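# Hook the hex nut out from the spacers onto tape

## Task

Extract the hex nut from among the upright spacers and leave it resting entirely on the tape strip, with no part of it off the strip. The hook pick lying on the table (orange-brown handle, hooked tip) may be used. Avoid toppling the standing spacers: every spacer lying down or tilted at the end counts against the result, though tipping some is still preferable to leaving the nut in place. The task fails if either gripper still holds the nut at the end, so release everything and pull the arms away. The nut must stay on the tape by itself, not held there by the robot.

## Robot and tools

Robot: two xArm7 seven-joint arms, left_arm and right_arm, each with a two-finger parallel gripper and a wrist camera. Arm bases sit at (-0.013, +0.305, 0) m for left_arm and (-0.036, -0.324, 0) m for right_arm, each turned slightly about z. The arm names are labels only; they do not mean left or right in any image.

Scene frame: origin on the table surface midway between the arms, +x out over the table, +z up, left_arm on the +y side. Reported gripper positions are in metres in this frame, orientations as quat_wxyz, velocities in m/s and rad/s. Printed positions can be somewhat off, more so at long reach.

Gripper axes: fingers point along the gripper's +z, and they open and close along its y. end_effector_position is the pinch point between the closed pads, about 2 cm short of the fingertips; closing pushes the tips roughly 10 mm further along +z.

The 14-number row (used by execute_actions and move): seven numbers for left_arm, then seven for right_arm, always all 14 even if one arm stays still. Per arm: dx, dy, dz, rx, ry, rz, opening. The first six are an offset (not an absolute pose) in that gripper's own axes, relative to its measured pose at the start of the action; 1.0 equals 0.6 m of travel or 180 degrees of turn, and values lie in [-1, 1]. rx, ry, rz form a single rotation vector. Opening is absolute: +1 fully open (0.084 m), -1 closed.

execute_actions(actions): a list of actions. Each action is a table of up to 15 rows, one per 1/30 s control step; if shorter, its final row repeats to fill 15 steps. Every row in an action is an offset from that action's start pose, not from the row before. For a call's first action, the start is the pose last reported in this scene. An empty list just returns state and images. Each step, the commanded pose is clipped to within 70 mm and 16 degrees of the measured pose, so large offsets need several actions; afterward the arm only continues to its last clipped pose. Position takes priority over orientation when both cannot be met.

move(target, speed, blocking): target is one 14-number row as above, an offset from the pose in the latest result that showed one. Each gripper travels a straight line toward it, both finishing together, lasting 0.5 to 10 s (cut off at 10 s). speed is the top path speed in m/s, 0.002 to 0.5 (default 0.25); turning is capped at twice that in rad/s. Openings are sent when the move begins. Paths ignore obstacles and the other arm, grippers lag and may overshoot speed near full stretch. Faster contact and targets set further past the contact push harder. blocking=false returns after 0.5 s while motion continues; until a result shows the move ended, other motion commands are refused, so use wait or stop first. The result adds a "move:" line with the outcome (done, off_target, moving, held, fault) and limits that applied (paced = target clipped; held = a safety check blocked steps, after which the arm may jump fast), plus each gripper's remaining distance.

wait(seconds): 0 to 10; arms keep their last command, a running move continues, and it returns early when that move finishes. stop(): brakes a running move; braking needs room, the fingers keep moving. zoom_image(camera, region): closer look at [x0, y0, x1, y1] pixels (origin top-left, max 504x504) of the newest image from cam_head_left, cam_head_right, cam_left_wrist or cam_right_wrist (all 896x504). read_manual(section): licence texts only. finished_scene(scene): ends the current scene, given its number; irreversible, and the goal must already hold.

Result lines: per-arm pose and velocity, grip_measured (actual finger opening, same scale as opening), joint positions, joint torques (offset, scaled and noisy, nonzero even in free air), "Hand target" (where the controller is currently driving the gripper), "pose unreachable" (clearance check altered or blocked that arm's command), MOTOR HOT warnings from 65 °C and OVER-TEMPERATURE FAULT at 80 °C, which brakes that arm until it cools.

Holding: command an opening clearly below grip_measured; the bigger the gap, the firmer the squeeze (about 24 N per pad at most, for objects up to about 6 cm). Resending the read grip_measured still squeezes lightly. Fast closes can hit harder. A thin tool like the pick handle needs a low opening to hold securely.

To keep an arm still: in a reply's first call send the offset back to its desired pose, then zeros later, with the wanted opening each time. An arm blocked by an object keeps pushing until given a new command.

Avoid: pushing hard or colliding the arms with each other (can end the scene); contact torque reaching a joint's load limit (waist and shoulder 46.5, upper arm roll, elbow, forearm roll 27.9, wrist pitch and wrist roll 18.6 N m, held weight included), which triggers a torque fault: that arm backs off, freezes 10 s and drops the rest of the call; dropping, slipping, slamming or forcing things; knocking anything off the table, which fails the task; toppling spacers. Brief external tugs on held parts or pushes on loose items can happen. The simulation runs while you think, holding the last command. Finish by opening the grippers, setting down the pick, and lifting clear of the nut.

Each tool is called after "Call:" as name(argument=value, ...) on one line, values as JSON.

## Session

Call:
execute_actions(actions=[])

Scene clock: 0.00 s.
left_arm: end_effector_position=(-0.0633, +0.7021, +0.1821) grip_measured=+1.00 end_effector_quat_wxyz=(+0.006, +0.963, -0.269, -0.011) end_effector_velocity=(+0.000, -0.000, -0.000) end_effector_angular_velocity=(-0.001, -0.001, +0.001) | right_arm: end_effector_position=(+0.4354, -0.0844, +0.2640) grip_measured=+1.00 end_effector_quat_wxyz=(+0.625, -0.110, +0.714, +0.295) end_effector_velocity=(-0.000, -0.000, +0.000) end_effector_angular_velocity=(-0.000, -0.000, -0.000)
Joint positions: left_arm=[ 1.313 -0.185  0.181  0.784  0.07   0.97   2.18   0.084] | right_arm=[ 0.293 -0.163 -0.01   0.527  2.887  0.853  0.448  0.084]
Joint velocities: left_arm=[ 0.    -0.     0.    -0.001 -0.001  0.001 -0.     0.   ] | right_arm=[-0.    -0.001  0.    -0.    -0.    -0.001  0.     0.   ]
Joint torques (N m, as the arm reports them, + toward a larger angle): no reading
Hand target (left_arm): -0.063, +0.702, +0.182; +0.006, +0.963, -0.269, -0.011
Hand target (right_arm): +0.435, -0.084, +0.264; +0.625, -0.110, +0.714, +0.295

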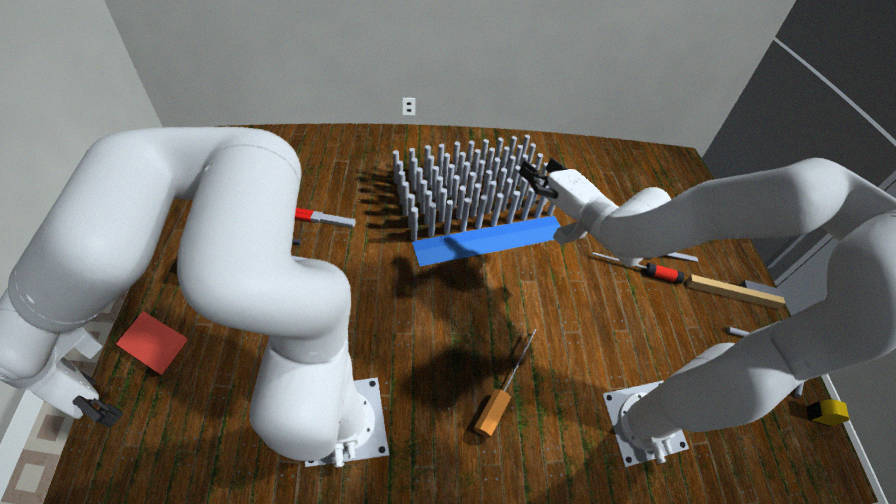

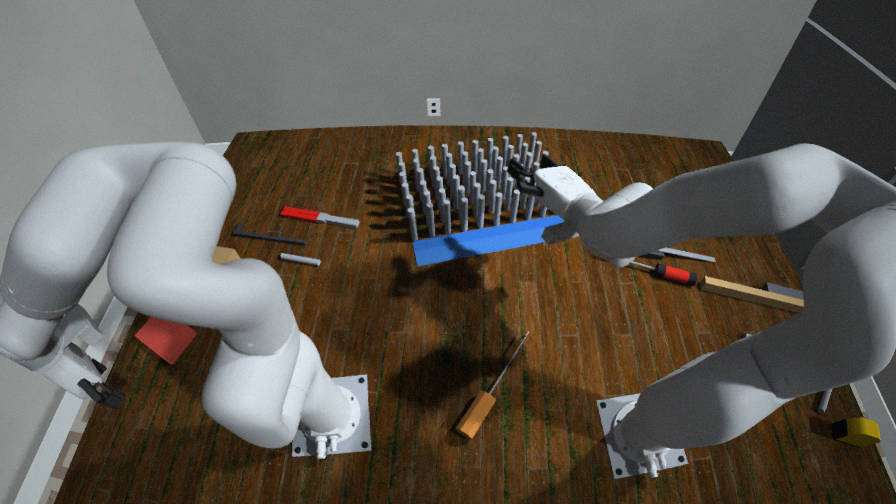

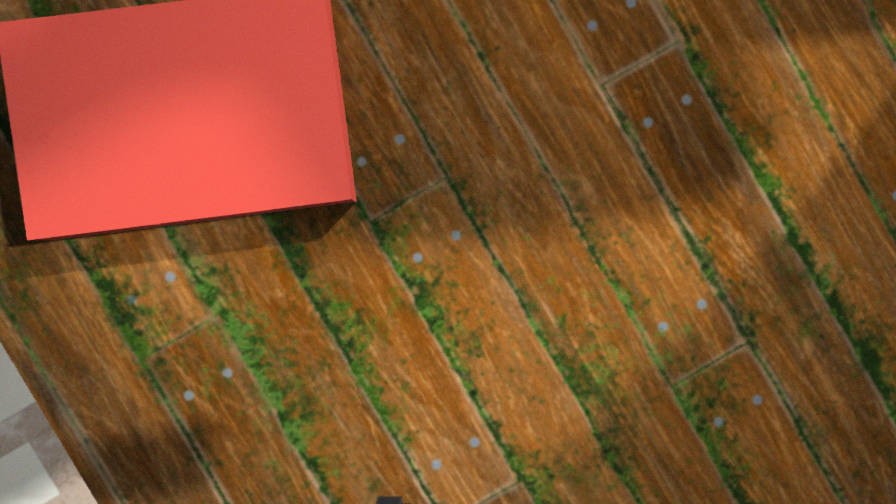

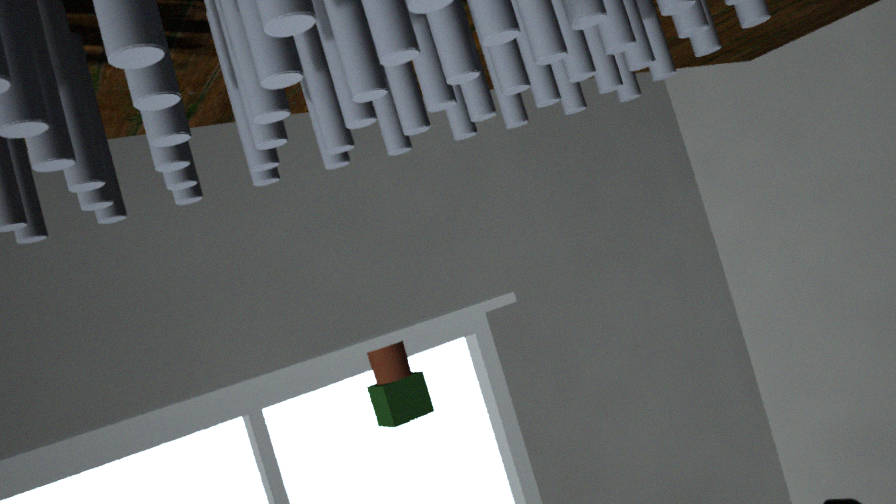

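Call:
move(target=[0.664,0.089,-0.113,0,0,0,1,0.008,-0.097,-0.27,-0.624,0.3,-0.605,1], speed=0.4)

Scene clock: 30.10 s.
left_arm: end_effector_position=(+0.2519, +0.4513, +0.2433) grip_measured=+1.00 end_effector_quat_wxyz=(+0.006, +0.963, -0.269, -0.011) end_effector_velocity=(+0.001, -0.001, +0.000) end_effector_angular_velocity=(+0.001, +0.001, -0.002) | right_arm: end_effector_position=(+0.3321, -0.2208, +0.2502) grip_measured=+1.00 end_effector_quat_wxyz=(+0.034, +0.997, -0.024, -0.071) end_effector_velocity=(-0.000, +0.000, -0.000) end_effector_angular_velocity=(-0.007, -0.004, +0.010)
Joint positions: left_arm=[ 0.897 -0.659 -0.475  0.653 -0.283  1.29   1.325  0.084] | right_arm=[ 0.211 -0.179 -0.042  1.014 -0.028  1.349  0.346  0.084]
Joint velocities: left_arm=[-0.001  0.001 -0.004  0.003 -0.     0.    -0.003  0.   ] | right_arm=[ 0.003 -0.003  0.004 -0.004 -0.008 -0.003 -0.    -0.   ]
Joint torques (N m, as the arm reports them, + toward a larger angle): left_arm=[-1.03 -2.48  5.42 21.22  0.97 -1.41 -0.19] | right_arm=[ -0.03 -14.85   0.67  13.95  -0.45  -1.44   0.4 ]
Hand target (left_arm): +0.252, +0.451, +0.243; +0.005, +0.963, -0.269, -0.011
Hand target (right_arm): +0.332, -0.221, +0.250; +0.034, +0.997, -0.024, -0.071
Off the commanded pose (left_arm): 0.001 m, 0 deg.
Off the commanded pose (right_arm): 0.001 m, 0 deg.
move: done

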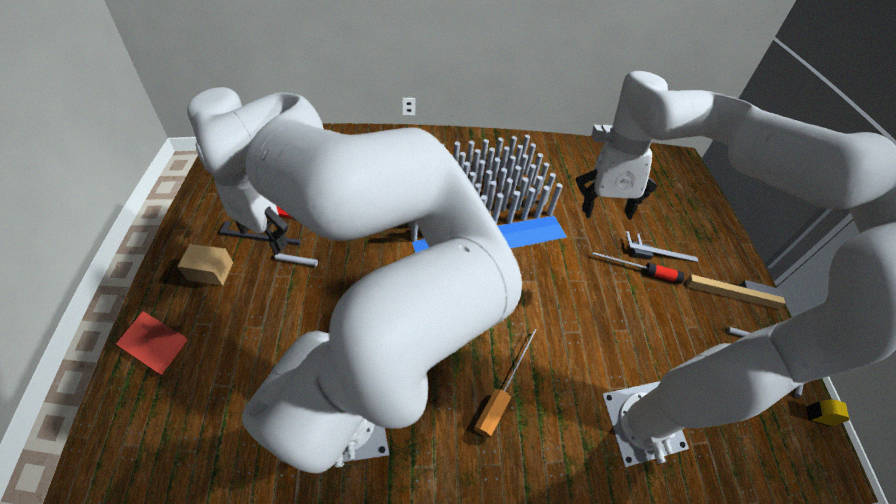

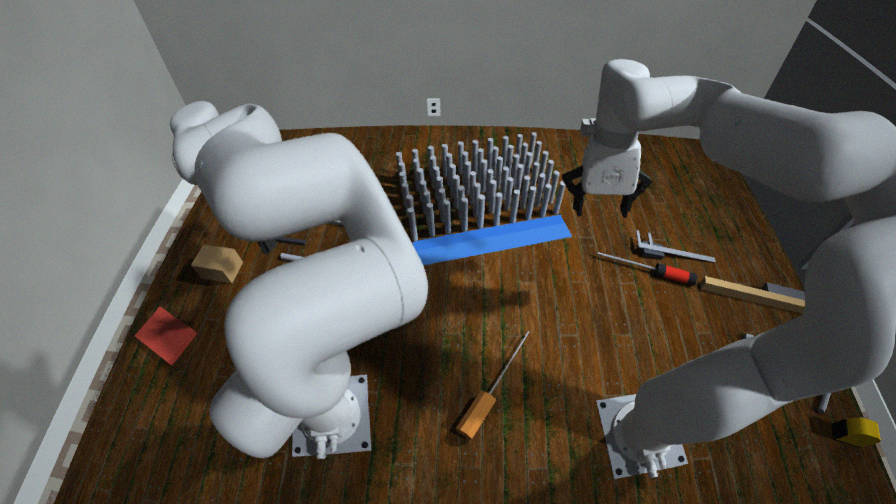

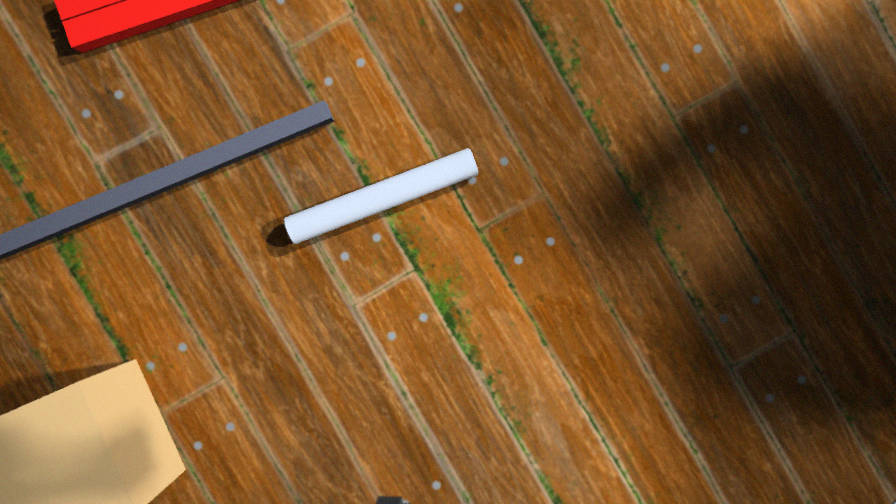

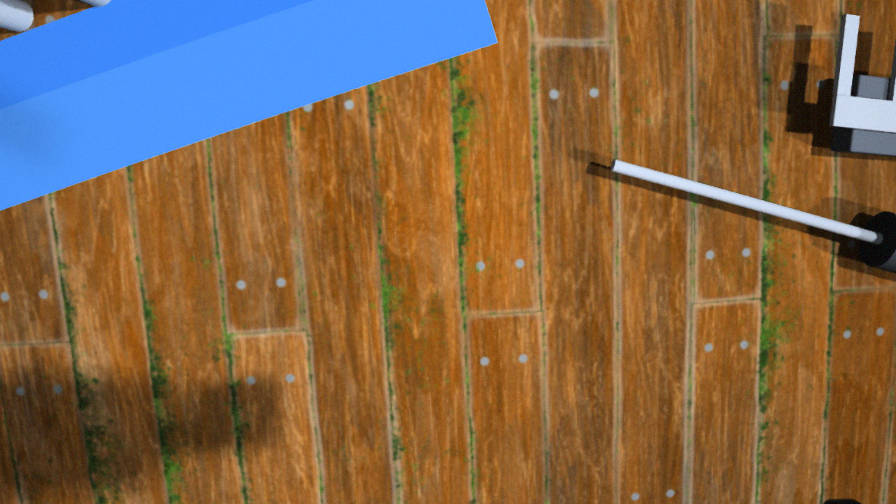

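Call:
move(target=[0.229,0.545,0.04,0,0,0,1,0.182,-0.329,-0.252,0.022,0.045,-0.015,1], speed=0.35)

Call:
move(target=[-0.193,0.292,0.03,0,-0.007,0,1,0,0,0,0,0,0,1], speed=0.3)

Scene clock: 54.13 s.
left_arm: end_effector_position=(+0.2003, +0.1002, +0.2220) grip_measured=+1.00 end_effector_quat_wxyz=(+0.006, +0.963, -0.269, -0.011) end_effector_velocity=(-0.001, -0.002, +0.000) end_effector_angular_velocity=(-0.002, +0.001, -0.002) | right_arm: end_effector_position=(+0.4707, -0.0207, +0.3712) grip_measured=+1.00 end_effector_quat_wxyz=(-0.002, +1.000, -0.002, -0.000) end_effector_velocity=(+0.000, +0.001, +0.003) end_effector_angular_velocity=(-0.003, +0.004, +0.002)
Joint positions: left_arm=[ 0.369 -1.184 -0.907  0.648 -0.822  1.638  0.602  0.084] | right_arm=[ 0.368  0.494  0.084  2.197 -0.036  1.702  0.56   0.084]
Joint velocities: left_arm=[-0.001  0.    -0.001  0.002 -0.003  0.002 -0.001 -0.   ] | right_arm=[ 0.005  0.02  -0.001  0.041 -0.001  0.026  0.    -0.   ]
Joint torques (N m, as the arm reports them, + toward a larger angle): left_arm=[-0.6  10.57 13.44 14.45  0.7  -1.67 -0.36] | right_arm=[ -0.18 -29.82   0.54  12.88  -0.23  -1.78   0.39]
Hand target (left_arm): +0.200, +0.100, +0.222; +0.005, +0.963, -0.270, -0.011
Hand target (right_arm): +0.471, -0.021, +0.371; -0.002, +1.000, -0.002, -0.000
Off the commanded pose (left_arm): 0.001 m, 0 deg.
Off the commanded pose (right_arm): 0.001 m, 0 deg.
move: done

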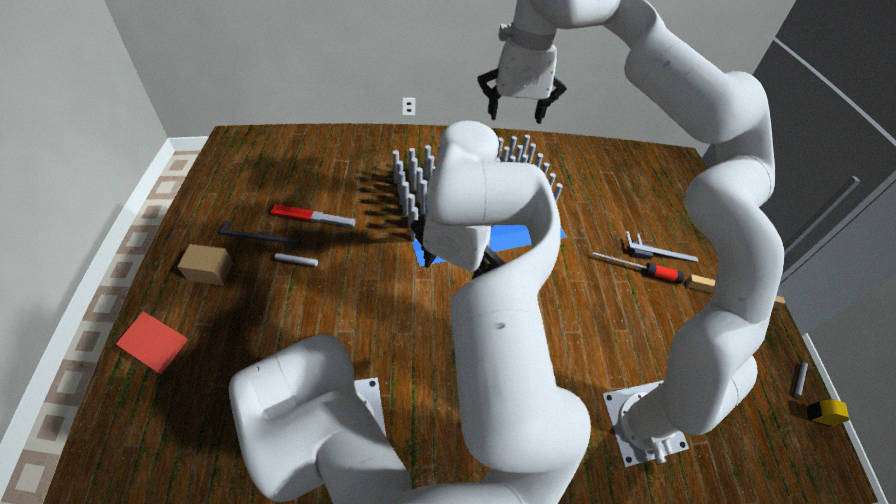

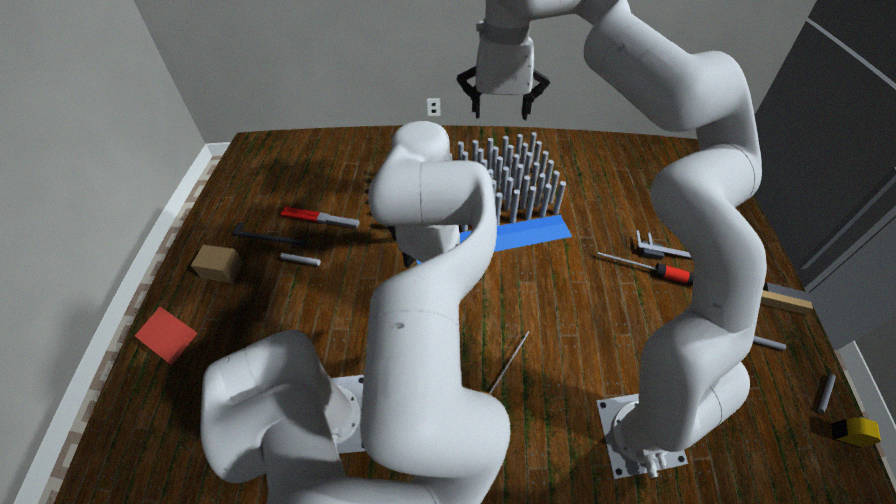

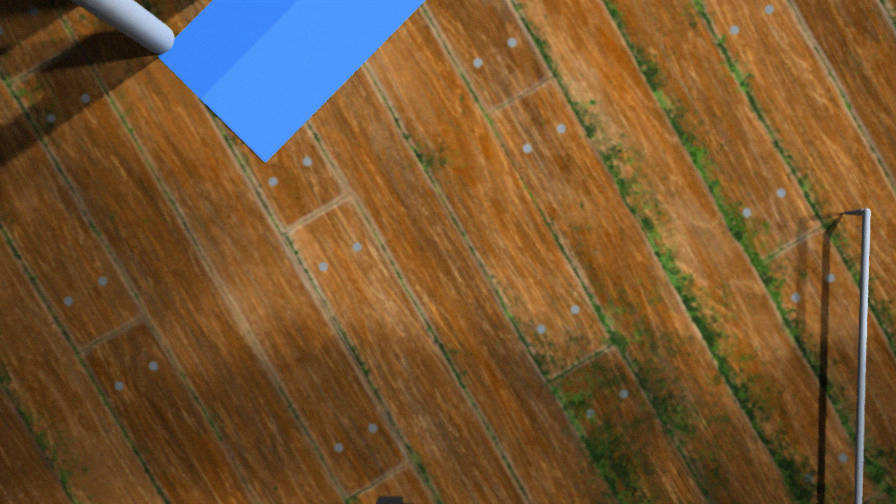

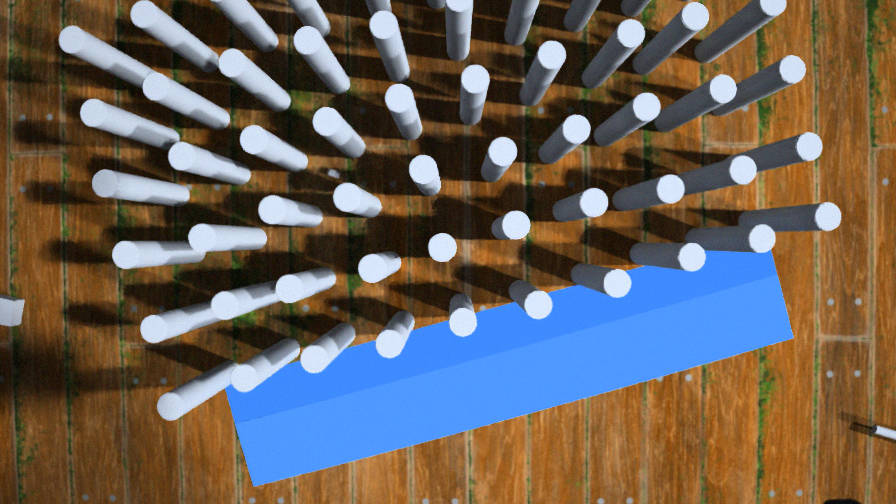

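Scene clock: 55.40 s.
left_arm: end_effector_position=(+0.0105, +0.0103, +0.2087) grip_measured=+1.00 end_effector_quat_wxyz=(+0.003, +0.963, -0.269, -0.022) end_effector_velocity=(-0.003, -0.002, +0.000) end_effector_angular_velocity=(-0.001, -0.003, -0.005) | right_arm: end_effector_position=(+0.4707, -0.0207, +0.3712) grip_measured=+1.00 end_effector_quat_wxyz=(-0.002, +1.000, -0.002, -0.000) end_effector_velocity=(+0.000, +0.000, -0.001) end_effector_angular_velocity=(-0.001, +0.000, +0.001)
Joint positions: left_arm=[-0.085 -1.519 -0.931  0.658 -1.024  1.943  0.093  0.084] | right_arm=[ 0.368  0.494  0.084  2.197 -0.036  1.702  0.56   0.084]
Joint velocities: left_arm=[-0.005 -0.003 -0.002  0.005 -0.005  0.001 -0.006 -0.   ] | right_arm=[ 0.     0.001  0.    -0.    -0.001 -0.    -0.    -0.   ]
Joint torques (N m, as the arm reports them, + toward a larger angle): left_arm=[-0.68 15.71 15.24  9.76  1.01 -1.23 -0.12] | right_arm=[ -0.3  -29.92   0.75  12.97  -0.17  -2.     0.68]
Hand target (left_arm): +0.010, +0.010, +0.209; +0.002, +0.963, -0.270, -0.022
Hand target (right_arm): +0.471, -0.021, +0.371; -0.002, +1.000, -0.002, -0.000
Off the commanded pose (left_arm): 0.001 m, 0 deg.
Off the commanded pose (right_arm): 0.000 m, 0 deg.
move: done

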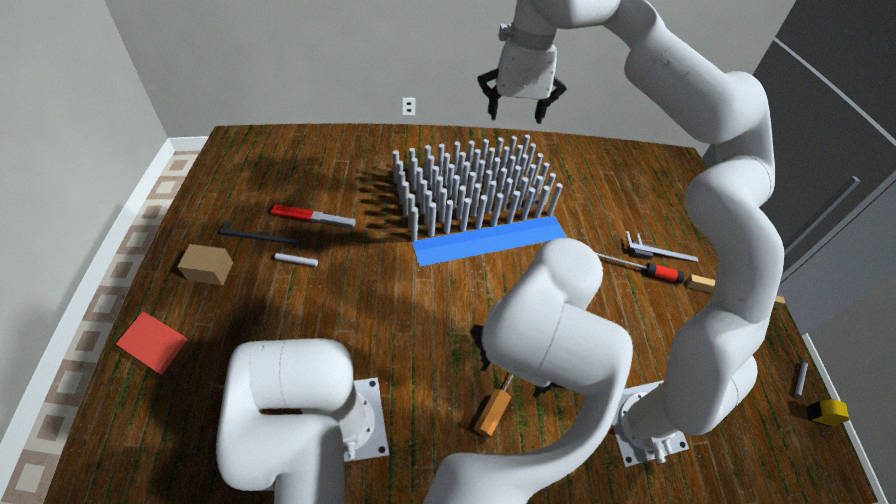

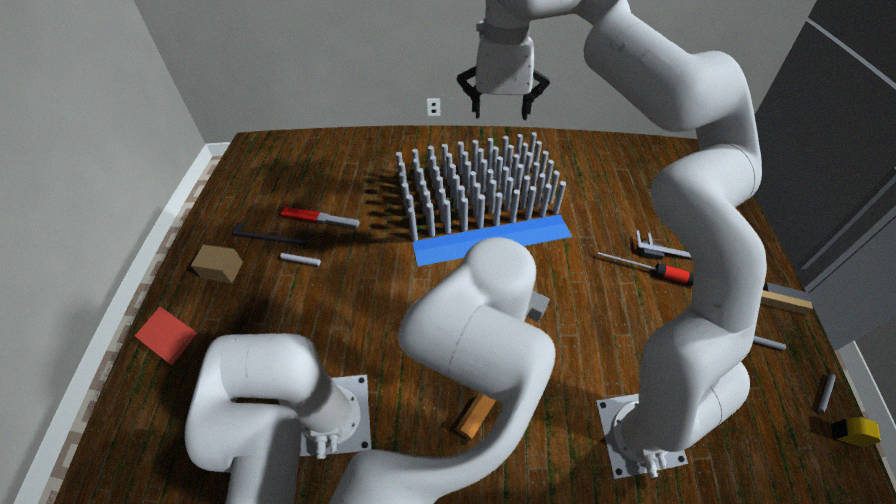

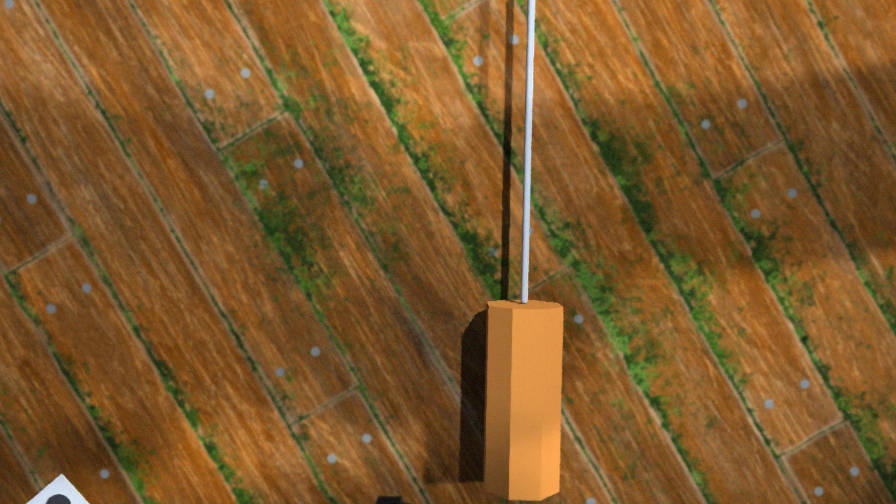

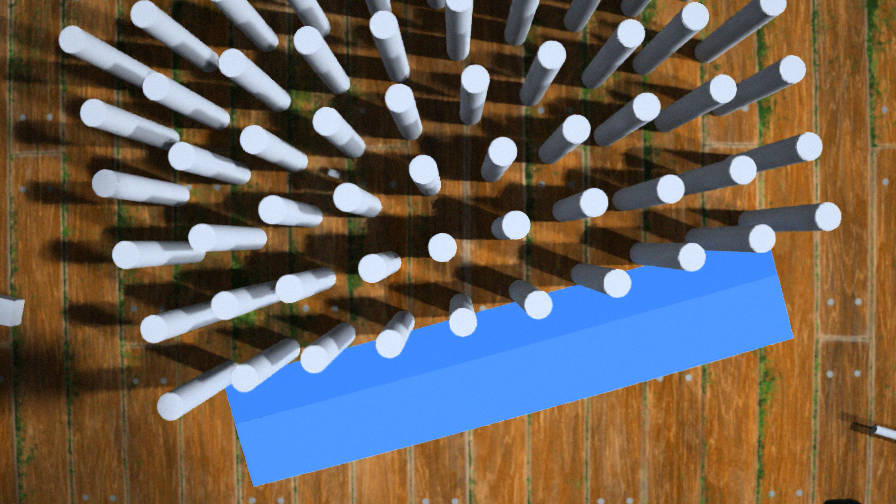

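Call:
move(target=[-0.003,0,0.302,0.002,0.014,0.007,0.8,0,-0.11,0.03,0,0,0,1], speed=0.15)

Scene clock: 71.10 s.
left_arm: end_effector_position=(+0.0011, +0.0120, +0.0278) grip_measured=+0.80 end_effector_quat_wxyz=(+0.006, +0.960, -0.280, -0.000) end_effector_velocity=(-0.000, -0.000, -0.001) end_effector_angular_velocity=(-0.001, -0.001, -0.001) | right_arm: end_effector_position=(+0.4711, +0.0451, +0.3538) grip_measured=+1.00 end_effector_quat_wxyz=(-0.003, +1.000, -0.002, +0.000) end_effector_velocity=(-0.000, +0.002, -0.002) end_effector_angular_velocity=(-0.003, +0.008, +0.002)
Joint positions: left_arm=[-0.343 -1.743 -1.518  0.393 -1.601  1.748  0.005  0.077] | right_arm=[ 0.474  0.739  0.094  2.549 -0.061  1.807  0.652  0.084]
Joint velocities: left_arm=[-0.002 -0.    -0.006 -0.    -0.007 -0.004 -0.001  0.   ] | right_arm=[ 0.005  0.032  0.     0.053 -0.     0.028 -0.    -0.   ]
Joint torques (N m, as the arm reports them, + toward a larger angle): left_arm=[-0.79 12.66 14.61 -0.65  0.93 -1.39 -0.12] | right_arm=[ -0.62 -34.51   0.82  12.41   0.1   -2.01   0.35]
Hand target (left_arm): +0.001, +0.012, +0.028; +0.006, +0.960, -0.280, -0.000
Hand target (right_arm): +0.471, +0.045, +0.354; -0.003, +1.000, -0.002, -0.000
Off the commanded pose (left_arm): 0.000 m, 0 deg.
Off the commanded pose (right_arm): 0.000 m, 0 deg.
move: done

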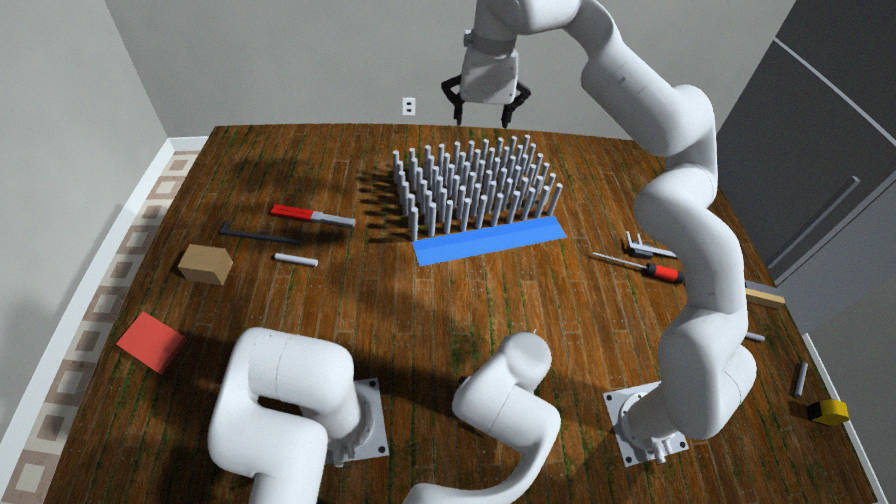

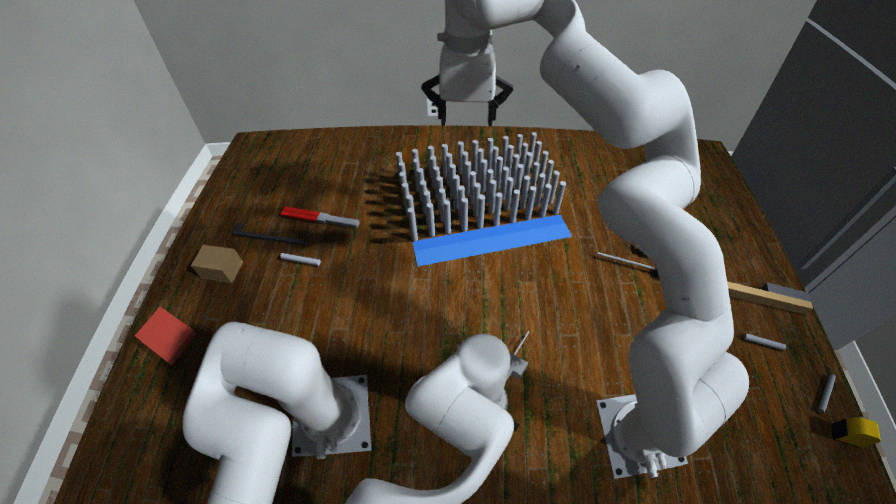

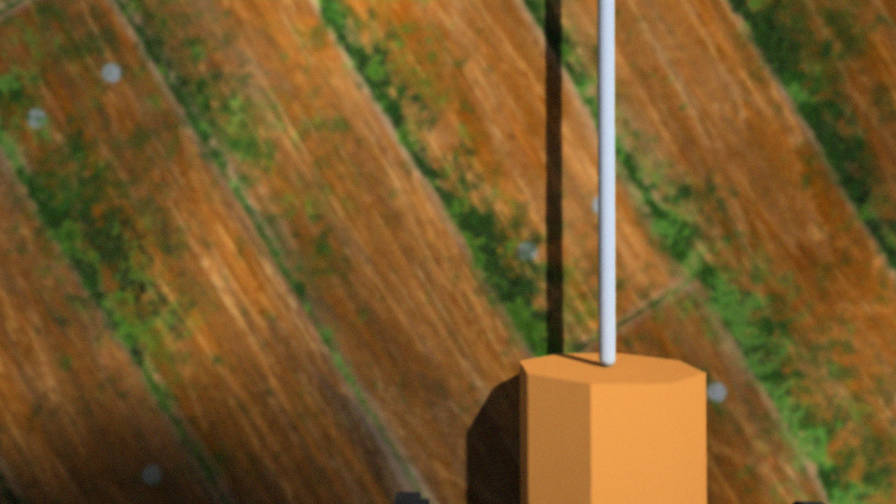

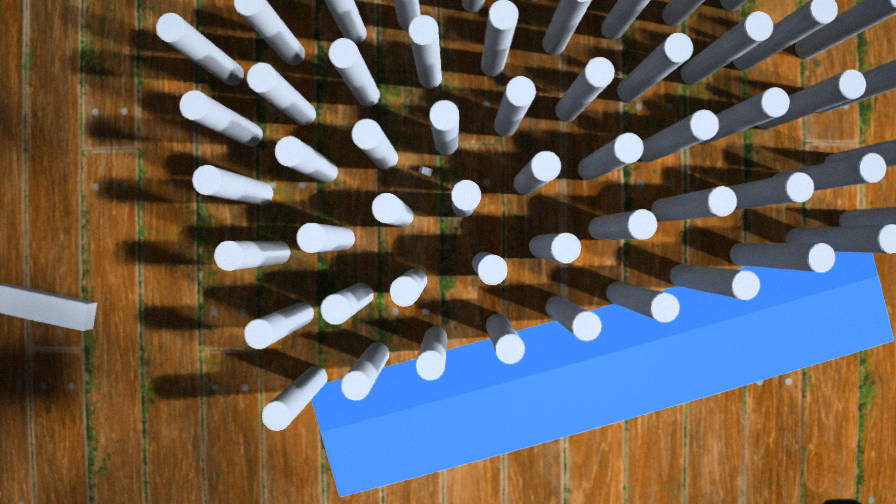

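Call:
move(target=[0,0,0.002,0,0,0,-0.6,0,0,0,0,0,0,1], speed=0.05)

Call:
move(target=[0,0,-0.03,0,0,0,-0.6,0,0,0,0,0,0,1], speed=0.1)

Call:
zoom_image(camera="cam_right_wrist", region=[380, 130, 480, 230])

Scene clock: 80.90 s.
left_arm: end_effector_position=(+0.0011, +0.0119, +0.0271) grip_measured=-0.19 end_effector_quat_wxyz=(+0.006, +0.960, -0.280, -0.000) end_effector_velocity=(-0.000, -0.001, -0.000) end_effector_angular_velocity=(-0.001, -0.001, -0.002) | right_arm: end_effector_position=(+0.4711, +0.0451, +0.3538) grip_measured=+1.00 end_effector_quat_wxyz=(-0.003, +1.000, -0.002, +0.000) end_effector_velocity=(+0.001, -0.001, -0.001) end_effector_angular_velocity=(-0.002, -0.000, -0.001)
Joint positions: left_arm=[-0.345 -1.743 -1.522  0.392 -1.605  1.746  0.005  0.036] | right_arm=[ 0.474  0.739  0.094  2.549 -0.061  1.807  0.652  0.084]
Joint velocities: left_arm=[ 0.    -0.    -0.001  0.001 -0.001 -0.002  0.     0.   ] | right_arm=[-0.    -0.    -0.002 -0.003 -0.    -0.002 -0.    -0.   ]
Joint torques (N m, as the arm reports them, + toward a larger angle): left_arm=[-0.15 12.88  9.53  1.4  -0.57 -1.71 -0.08] | right_arm=[ -0.26 -33.45   0.61  12.38  -0.28  -2.08   0.48]
Hand target (left_arm): +0.001, +0.012, +0.027; +0.006, +0.960, -0.280, -0.000
Hand target (right_arm): +0.471, +0.045, +0.354; -0.003, +1.000, -0.002, +0.000
Off the commanded pose (left_arm): 0.000 m, 0 deg.
Off the commanded pose (right_arm): 0.000 m, 0 deg.
move: done

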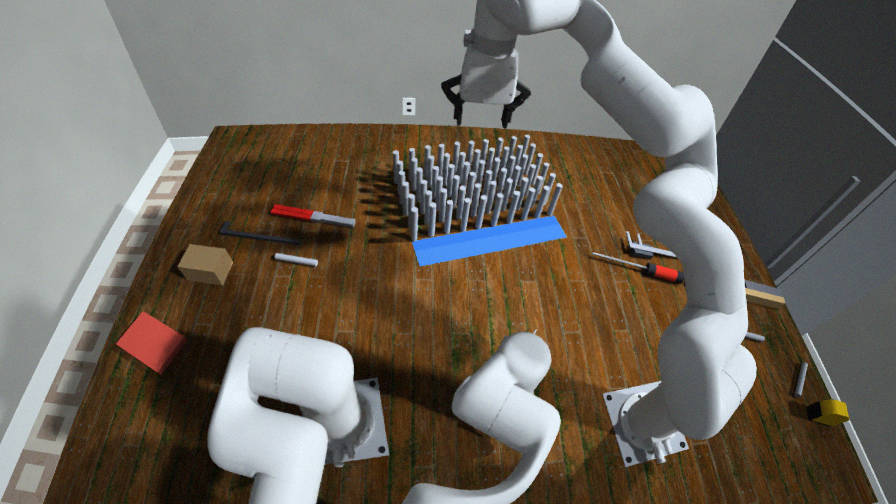

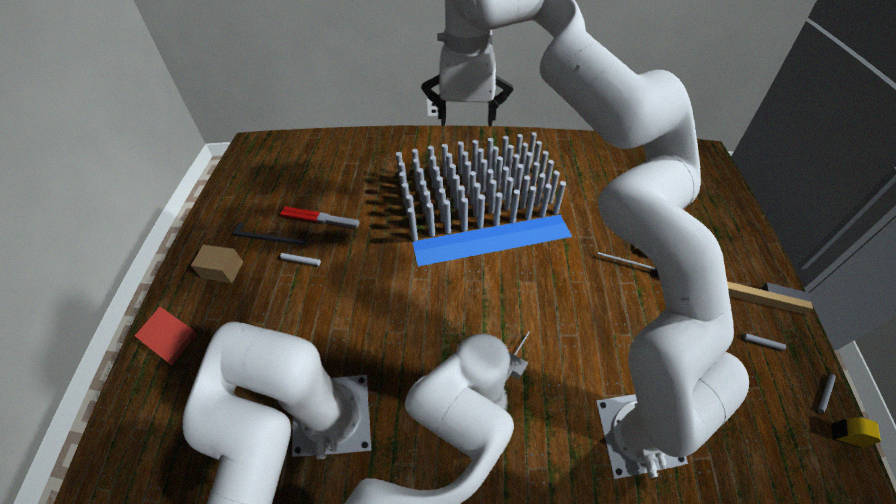

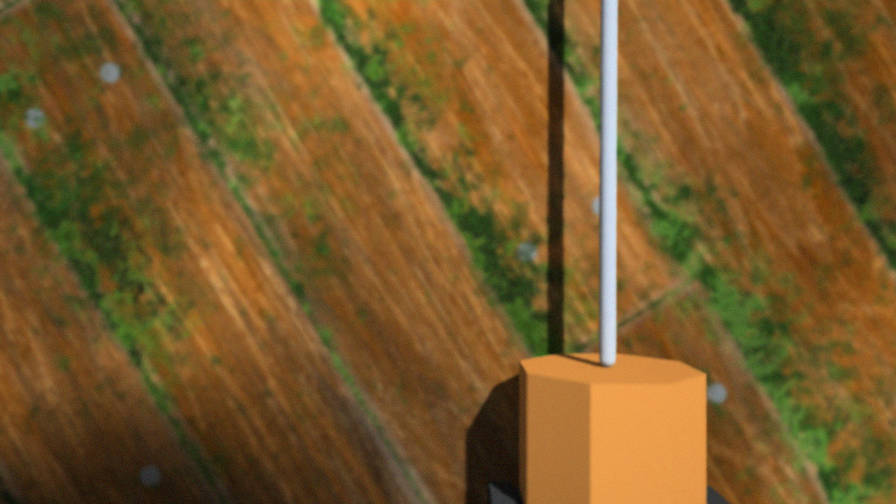

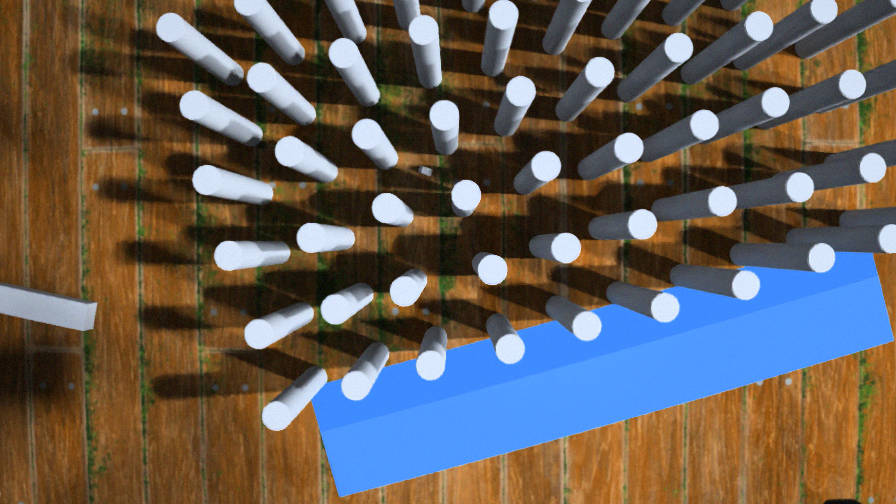

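Scene clock: 81.67 s.
left_arm: end_effector_position=(+0.0012, +0.0122, +0.0449) grip_measured=-0.19 end_effector_quat_wxyz=(+0.006, +0.960, -0.280, -0.000) end_effector_velocity=(-0.000, -0.001, +0.002) end_effector_angular_velocity=(-0.003, +0.001, -0.000) | right_arm: end_effector_position=(+0.4711, +0.0451, +0.3538) grip_measured=+1.00 end_effector_quat_wxyz=(-0.003, +1.000, -0.002, +0.000) end_effector_velocity=(+0.000, -0.001, +0.000) end_effector_angular_velocity=(-0.000, -0.001, -0.001)
Joint positions: left_arm=[-0.329 -1.74  -1.45   0.398 -1.539  1.771  0.014  0.036] | right_arm=[ 0.474  0.739  0.094  2.549 -0.061  1.807  0.652  0.084]
Joint velocities: left_arm=[0.002 0.001 0.006 0.    0.003 0.001 0.001 0.   ] | right_arm=[-0.001 -0.001 -0.    -0.    -0.001 -0.     0.     0.   ]
Joint torques (N m, as the arm reports them, + toward a larger angle): left_arm=[-0.85 12.89 15.41  0.65  0.45 -1.48 -0.24] | right_arm=[  0.   -33.66   0.45  12.3   -0.27  -1.99   0.42]
Hand target (left_arm): +0.001, +0.012, +0.045; +0.006, +0.960, -0.280, -0.000
Hand target (right_arm): +0.471, +0.045, +0.354; -0.003, +1.000, -0.002, +0.000
Off the commanded pose (left_arm): 0.000 m, 0 deg.
Off the commanded pose (right_arm): 0.000 m, 0 deg.
move: done

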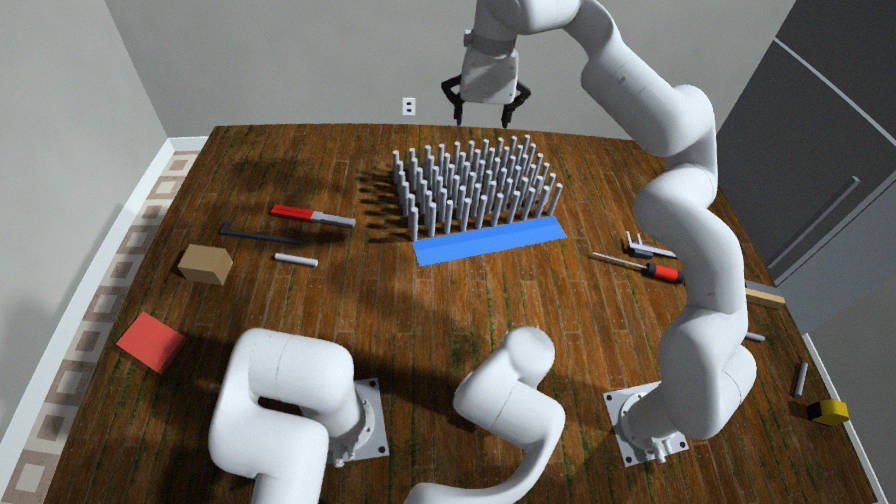

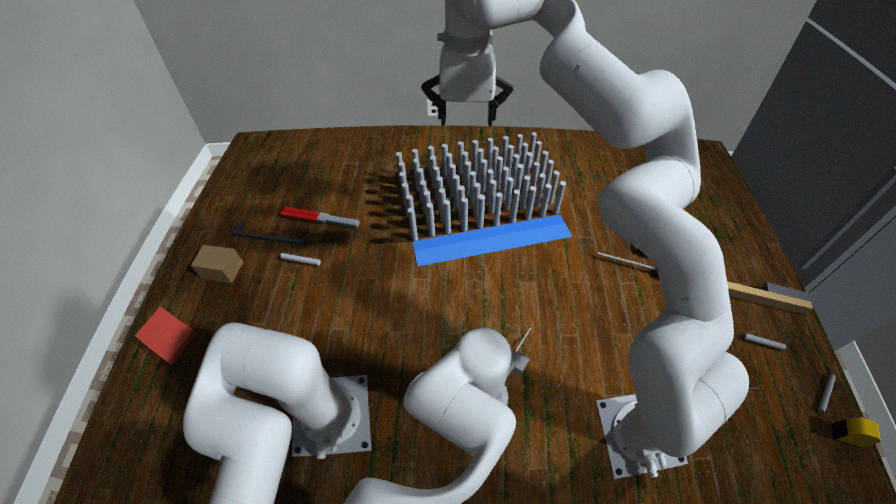

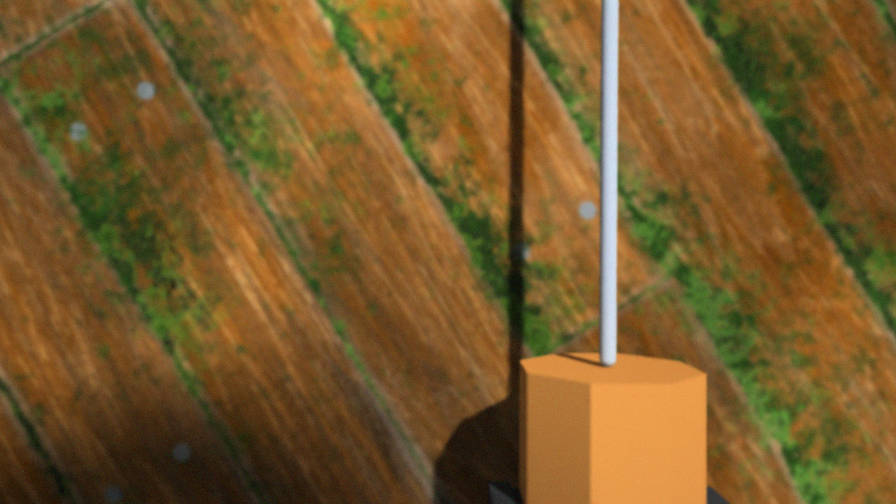

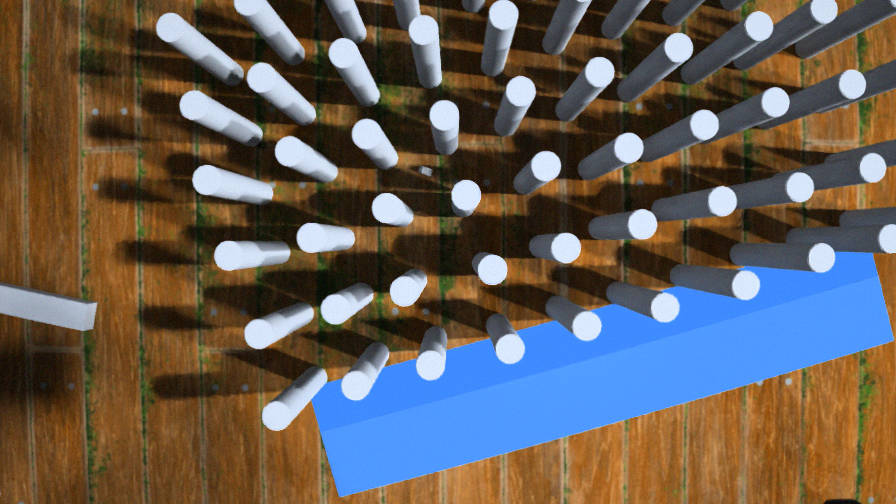

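Region (380, 130, 480, 230) of cam_right_wrist's 896x504 image, scaled by 5.040, with more detail than that image has.

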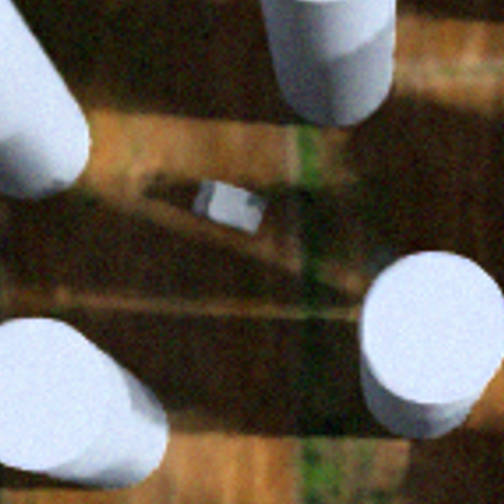

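Call:
move(target=[0.337,-0.171,0.005,0,0,-0.268,-0.6,0,0,0,0,0,0,1], speed=0.25)

Call:
zoom_image(camera="cam_right_wrist", region=[370, 130, 570, 500])

Scene clock: 93.53 s.
left_arm: end_effector_position=(+0.2271, -0.0090, +0.0415) grip_measured=-0.19 end_effector_quat_wxyz=(+0.006, +0.991, +0.137, -0.003) end_effector_velocity=(+0.001, +0.000, -0.000) end_effector_angular_velocity=(+0.000, +0.002, +0.007) | right_arm: end_effector_position=(+0.4711, +0.0451, +0.3538) grip_measured=+1.00 end_effector_quat_wxyz=(-0.003, +1.000, -0.002, +0.000) end_effector_velocity=(-0.000, +0.000, -0.000) end_effector_angular_velocity=(-0.001, -0.000, +0.001)
Joint positions: left_arm=[ 0.581 -1.667 -1.467  0.745 -1.572  1.716 -0.262  0.036] | right_arm=[ 0.474  0.739  0.094  2.549 -0.061  1.807  0.652  0.084]
Joint velocities: left_arm=[ 0.006  0.002 -0.001  0.003  0.    -0.    -0.004  0.   ] | right_arm=[ 0.001  0.     0.    -0.    -0.001  0.    -0.    -0.   ]
Joint torques (N m, as the arm reports them, + toward a larger angle): left_arm=[-0.46 17.28 19.65  0.28  0.95 -1.35 -0.27] | right_arm=[ -0.16 -33.62   0.71  12.48  -0.31  -2.04   0.45]
Hand target (left_arm): +0.227, -0.009, +0.041; +0.006, +0.991, +0.137, -0.003
Hand target (right_arm): +0.471, +0.045, +0.354; -0.003, +1.000, -0.002, +0.000
Off the commanded pose (left_arm): 0.001 m, 0 deg.
Off the commanded pose (right_arm): 0.000 m, 0 deg.
move: done

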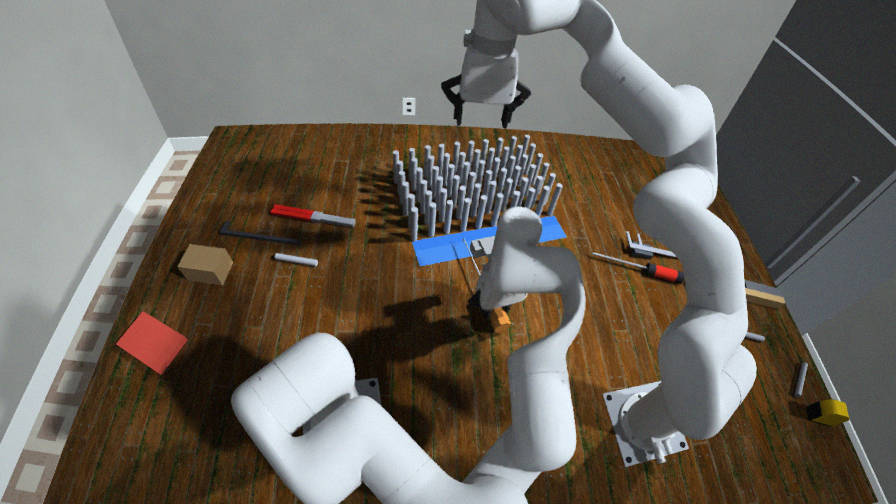

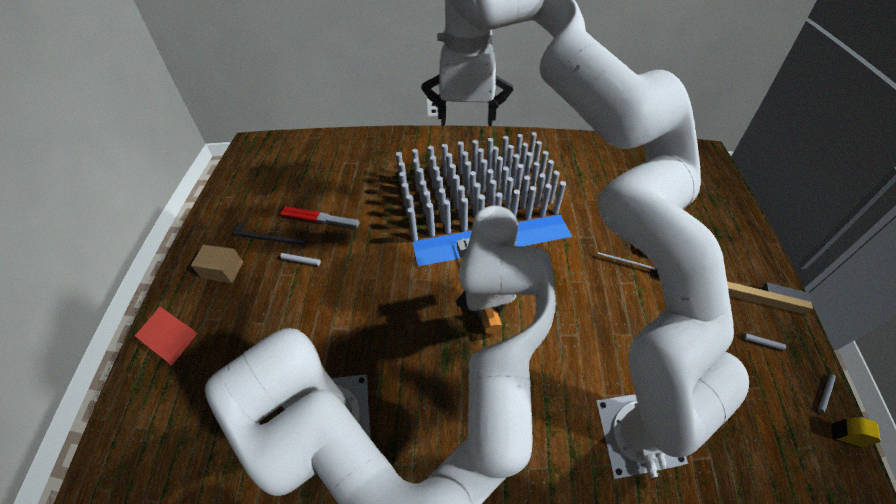

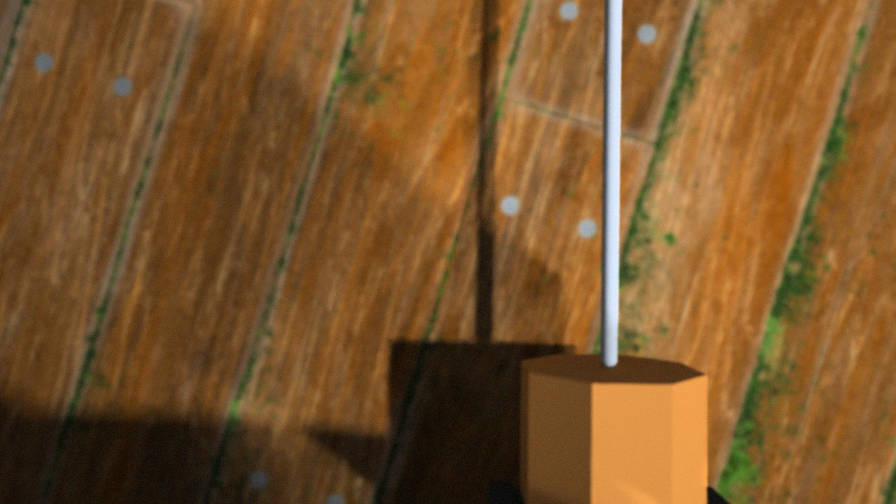

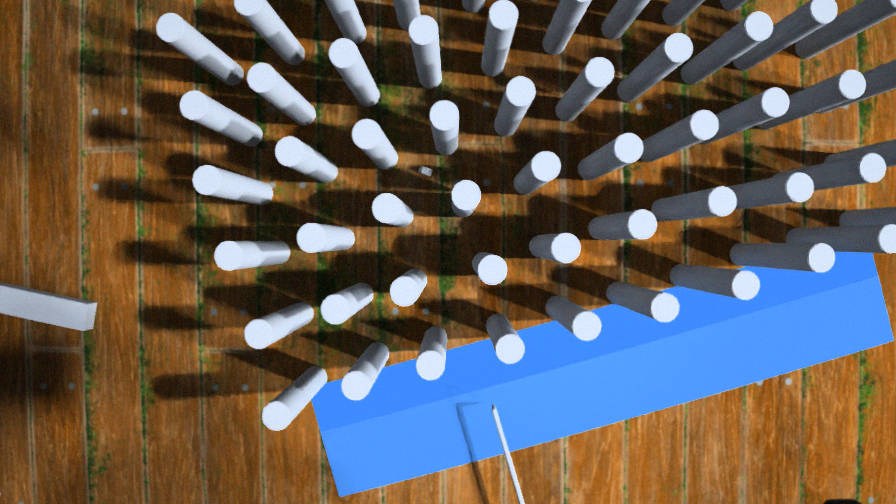

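Region (370, 130, 570, 500) of cam_right_wrist's 896x504 image, scaled by 1.362, with more detail than that image has; it fills the left 272 columns of this view, and the rest is white.

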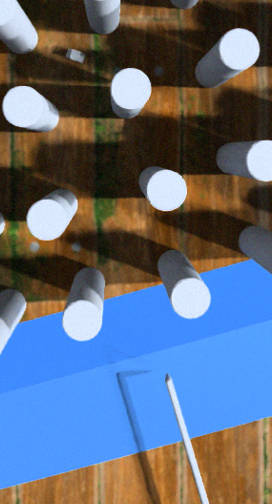

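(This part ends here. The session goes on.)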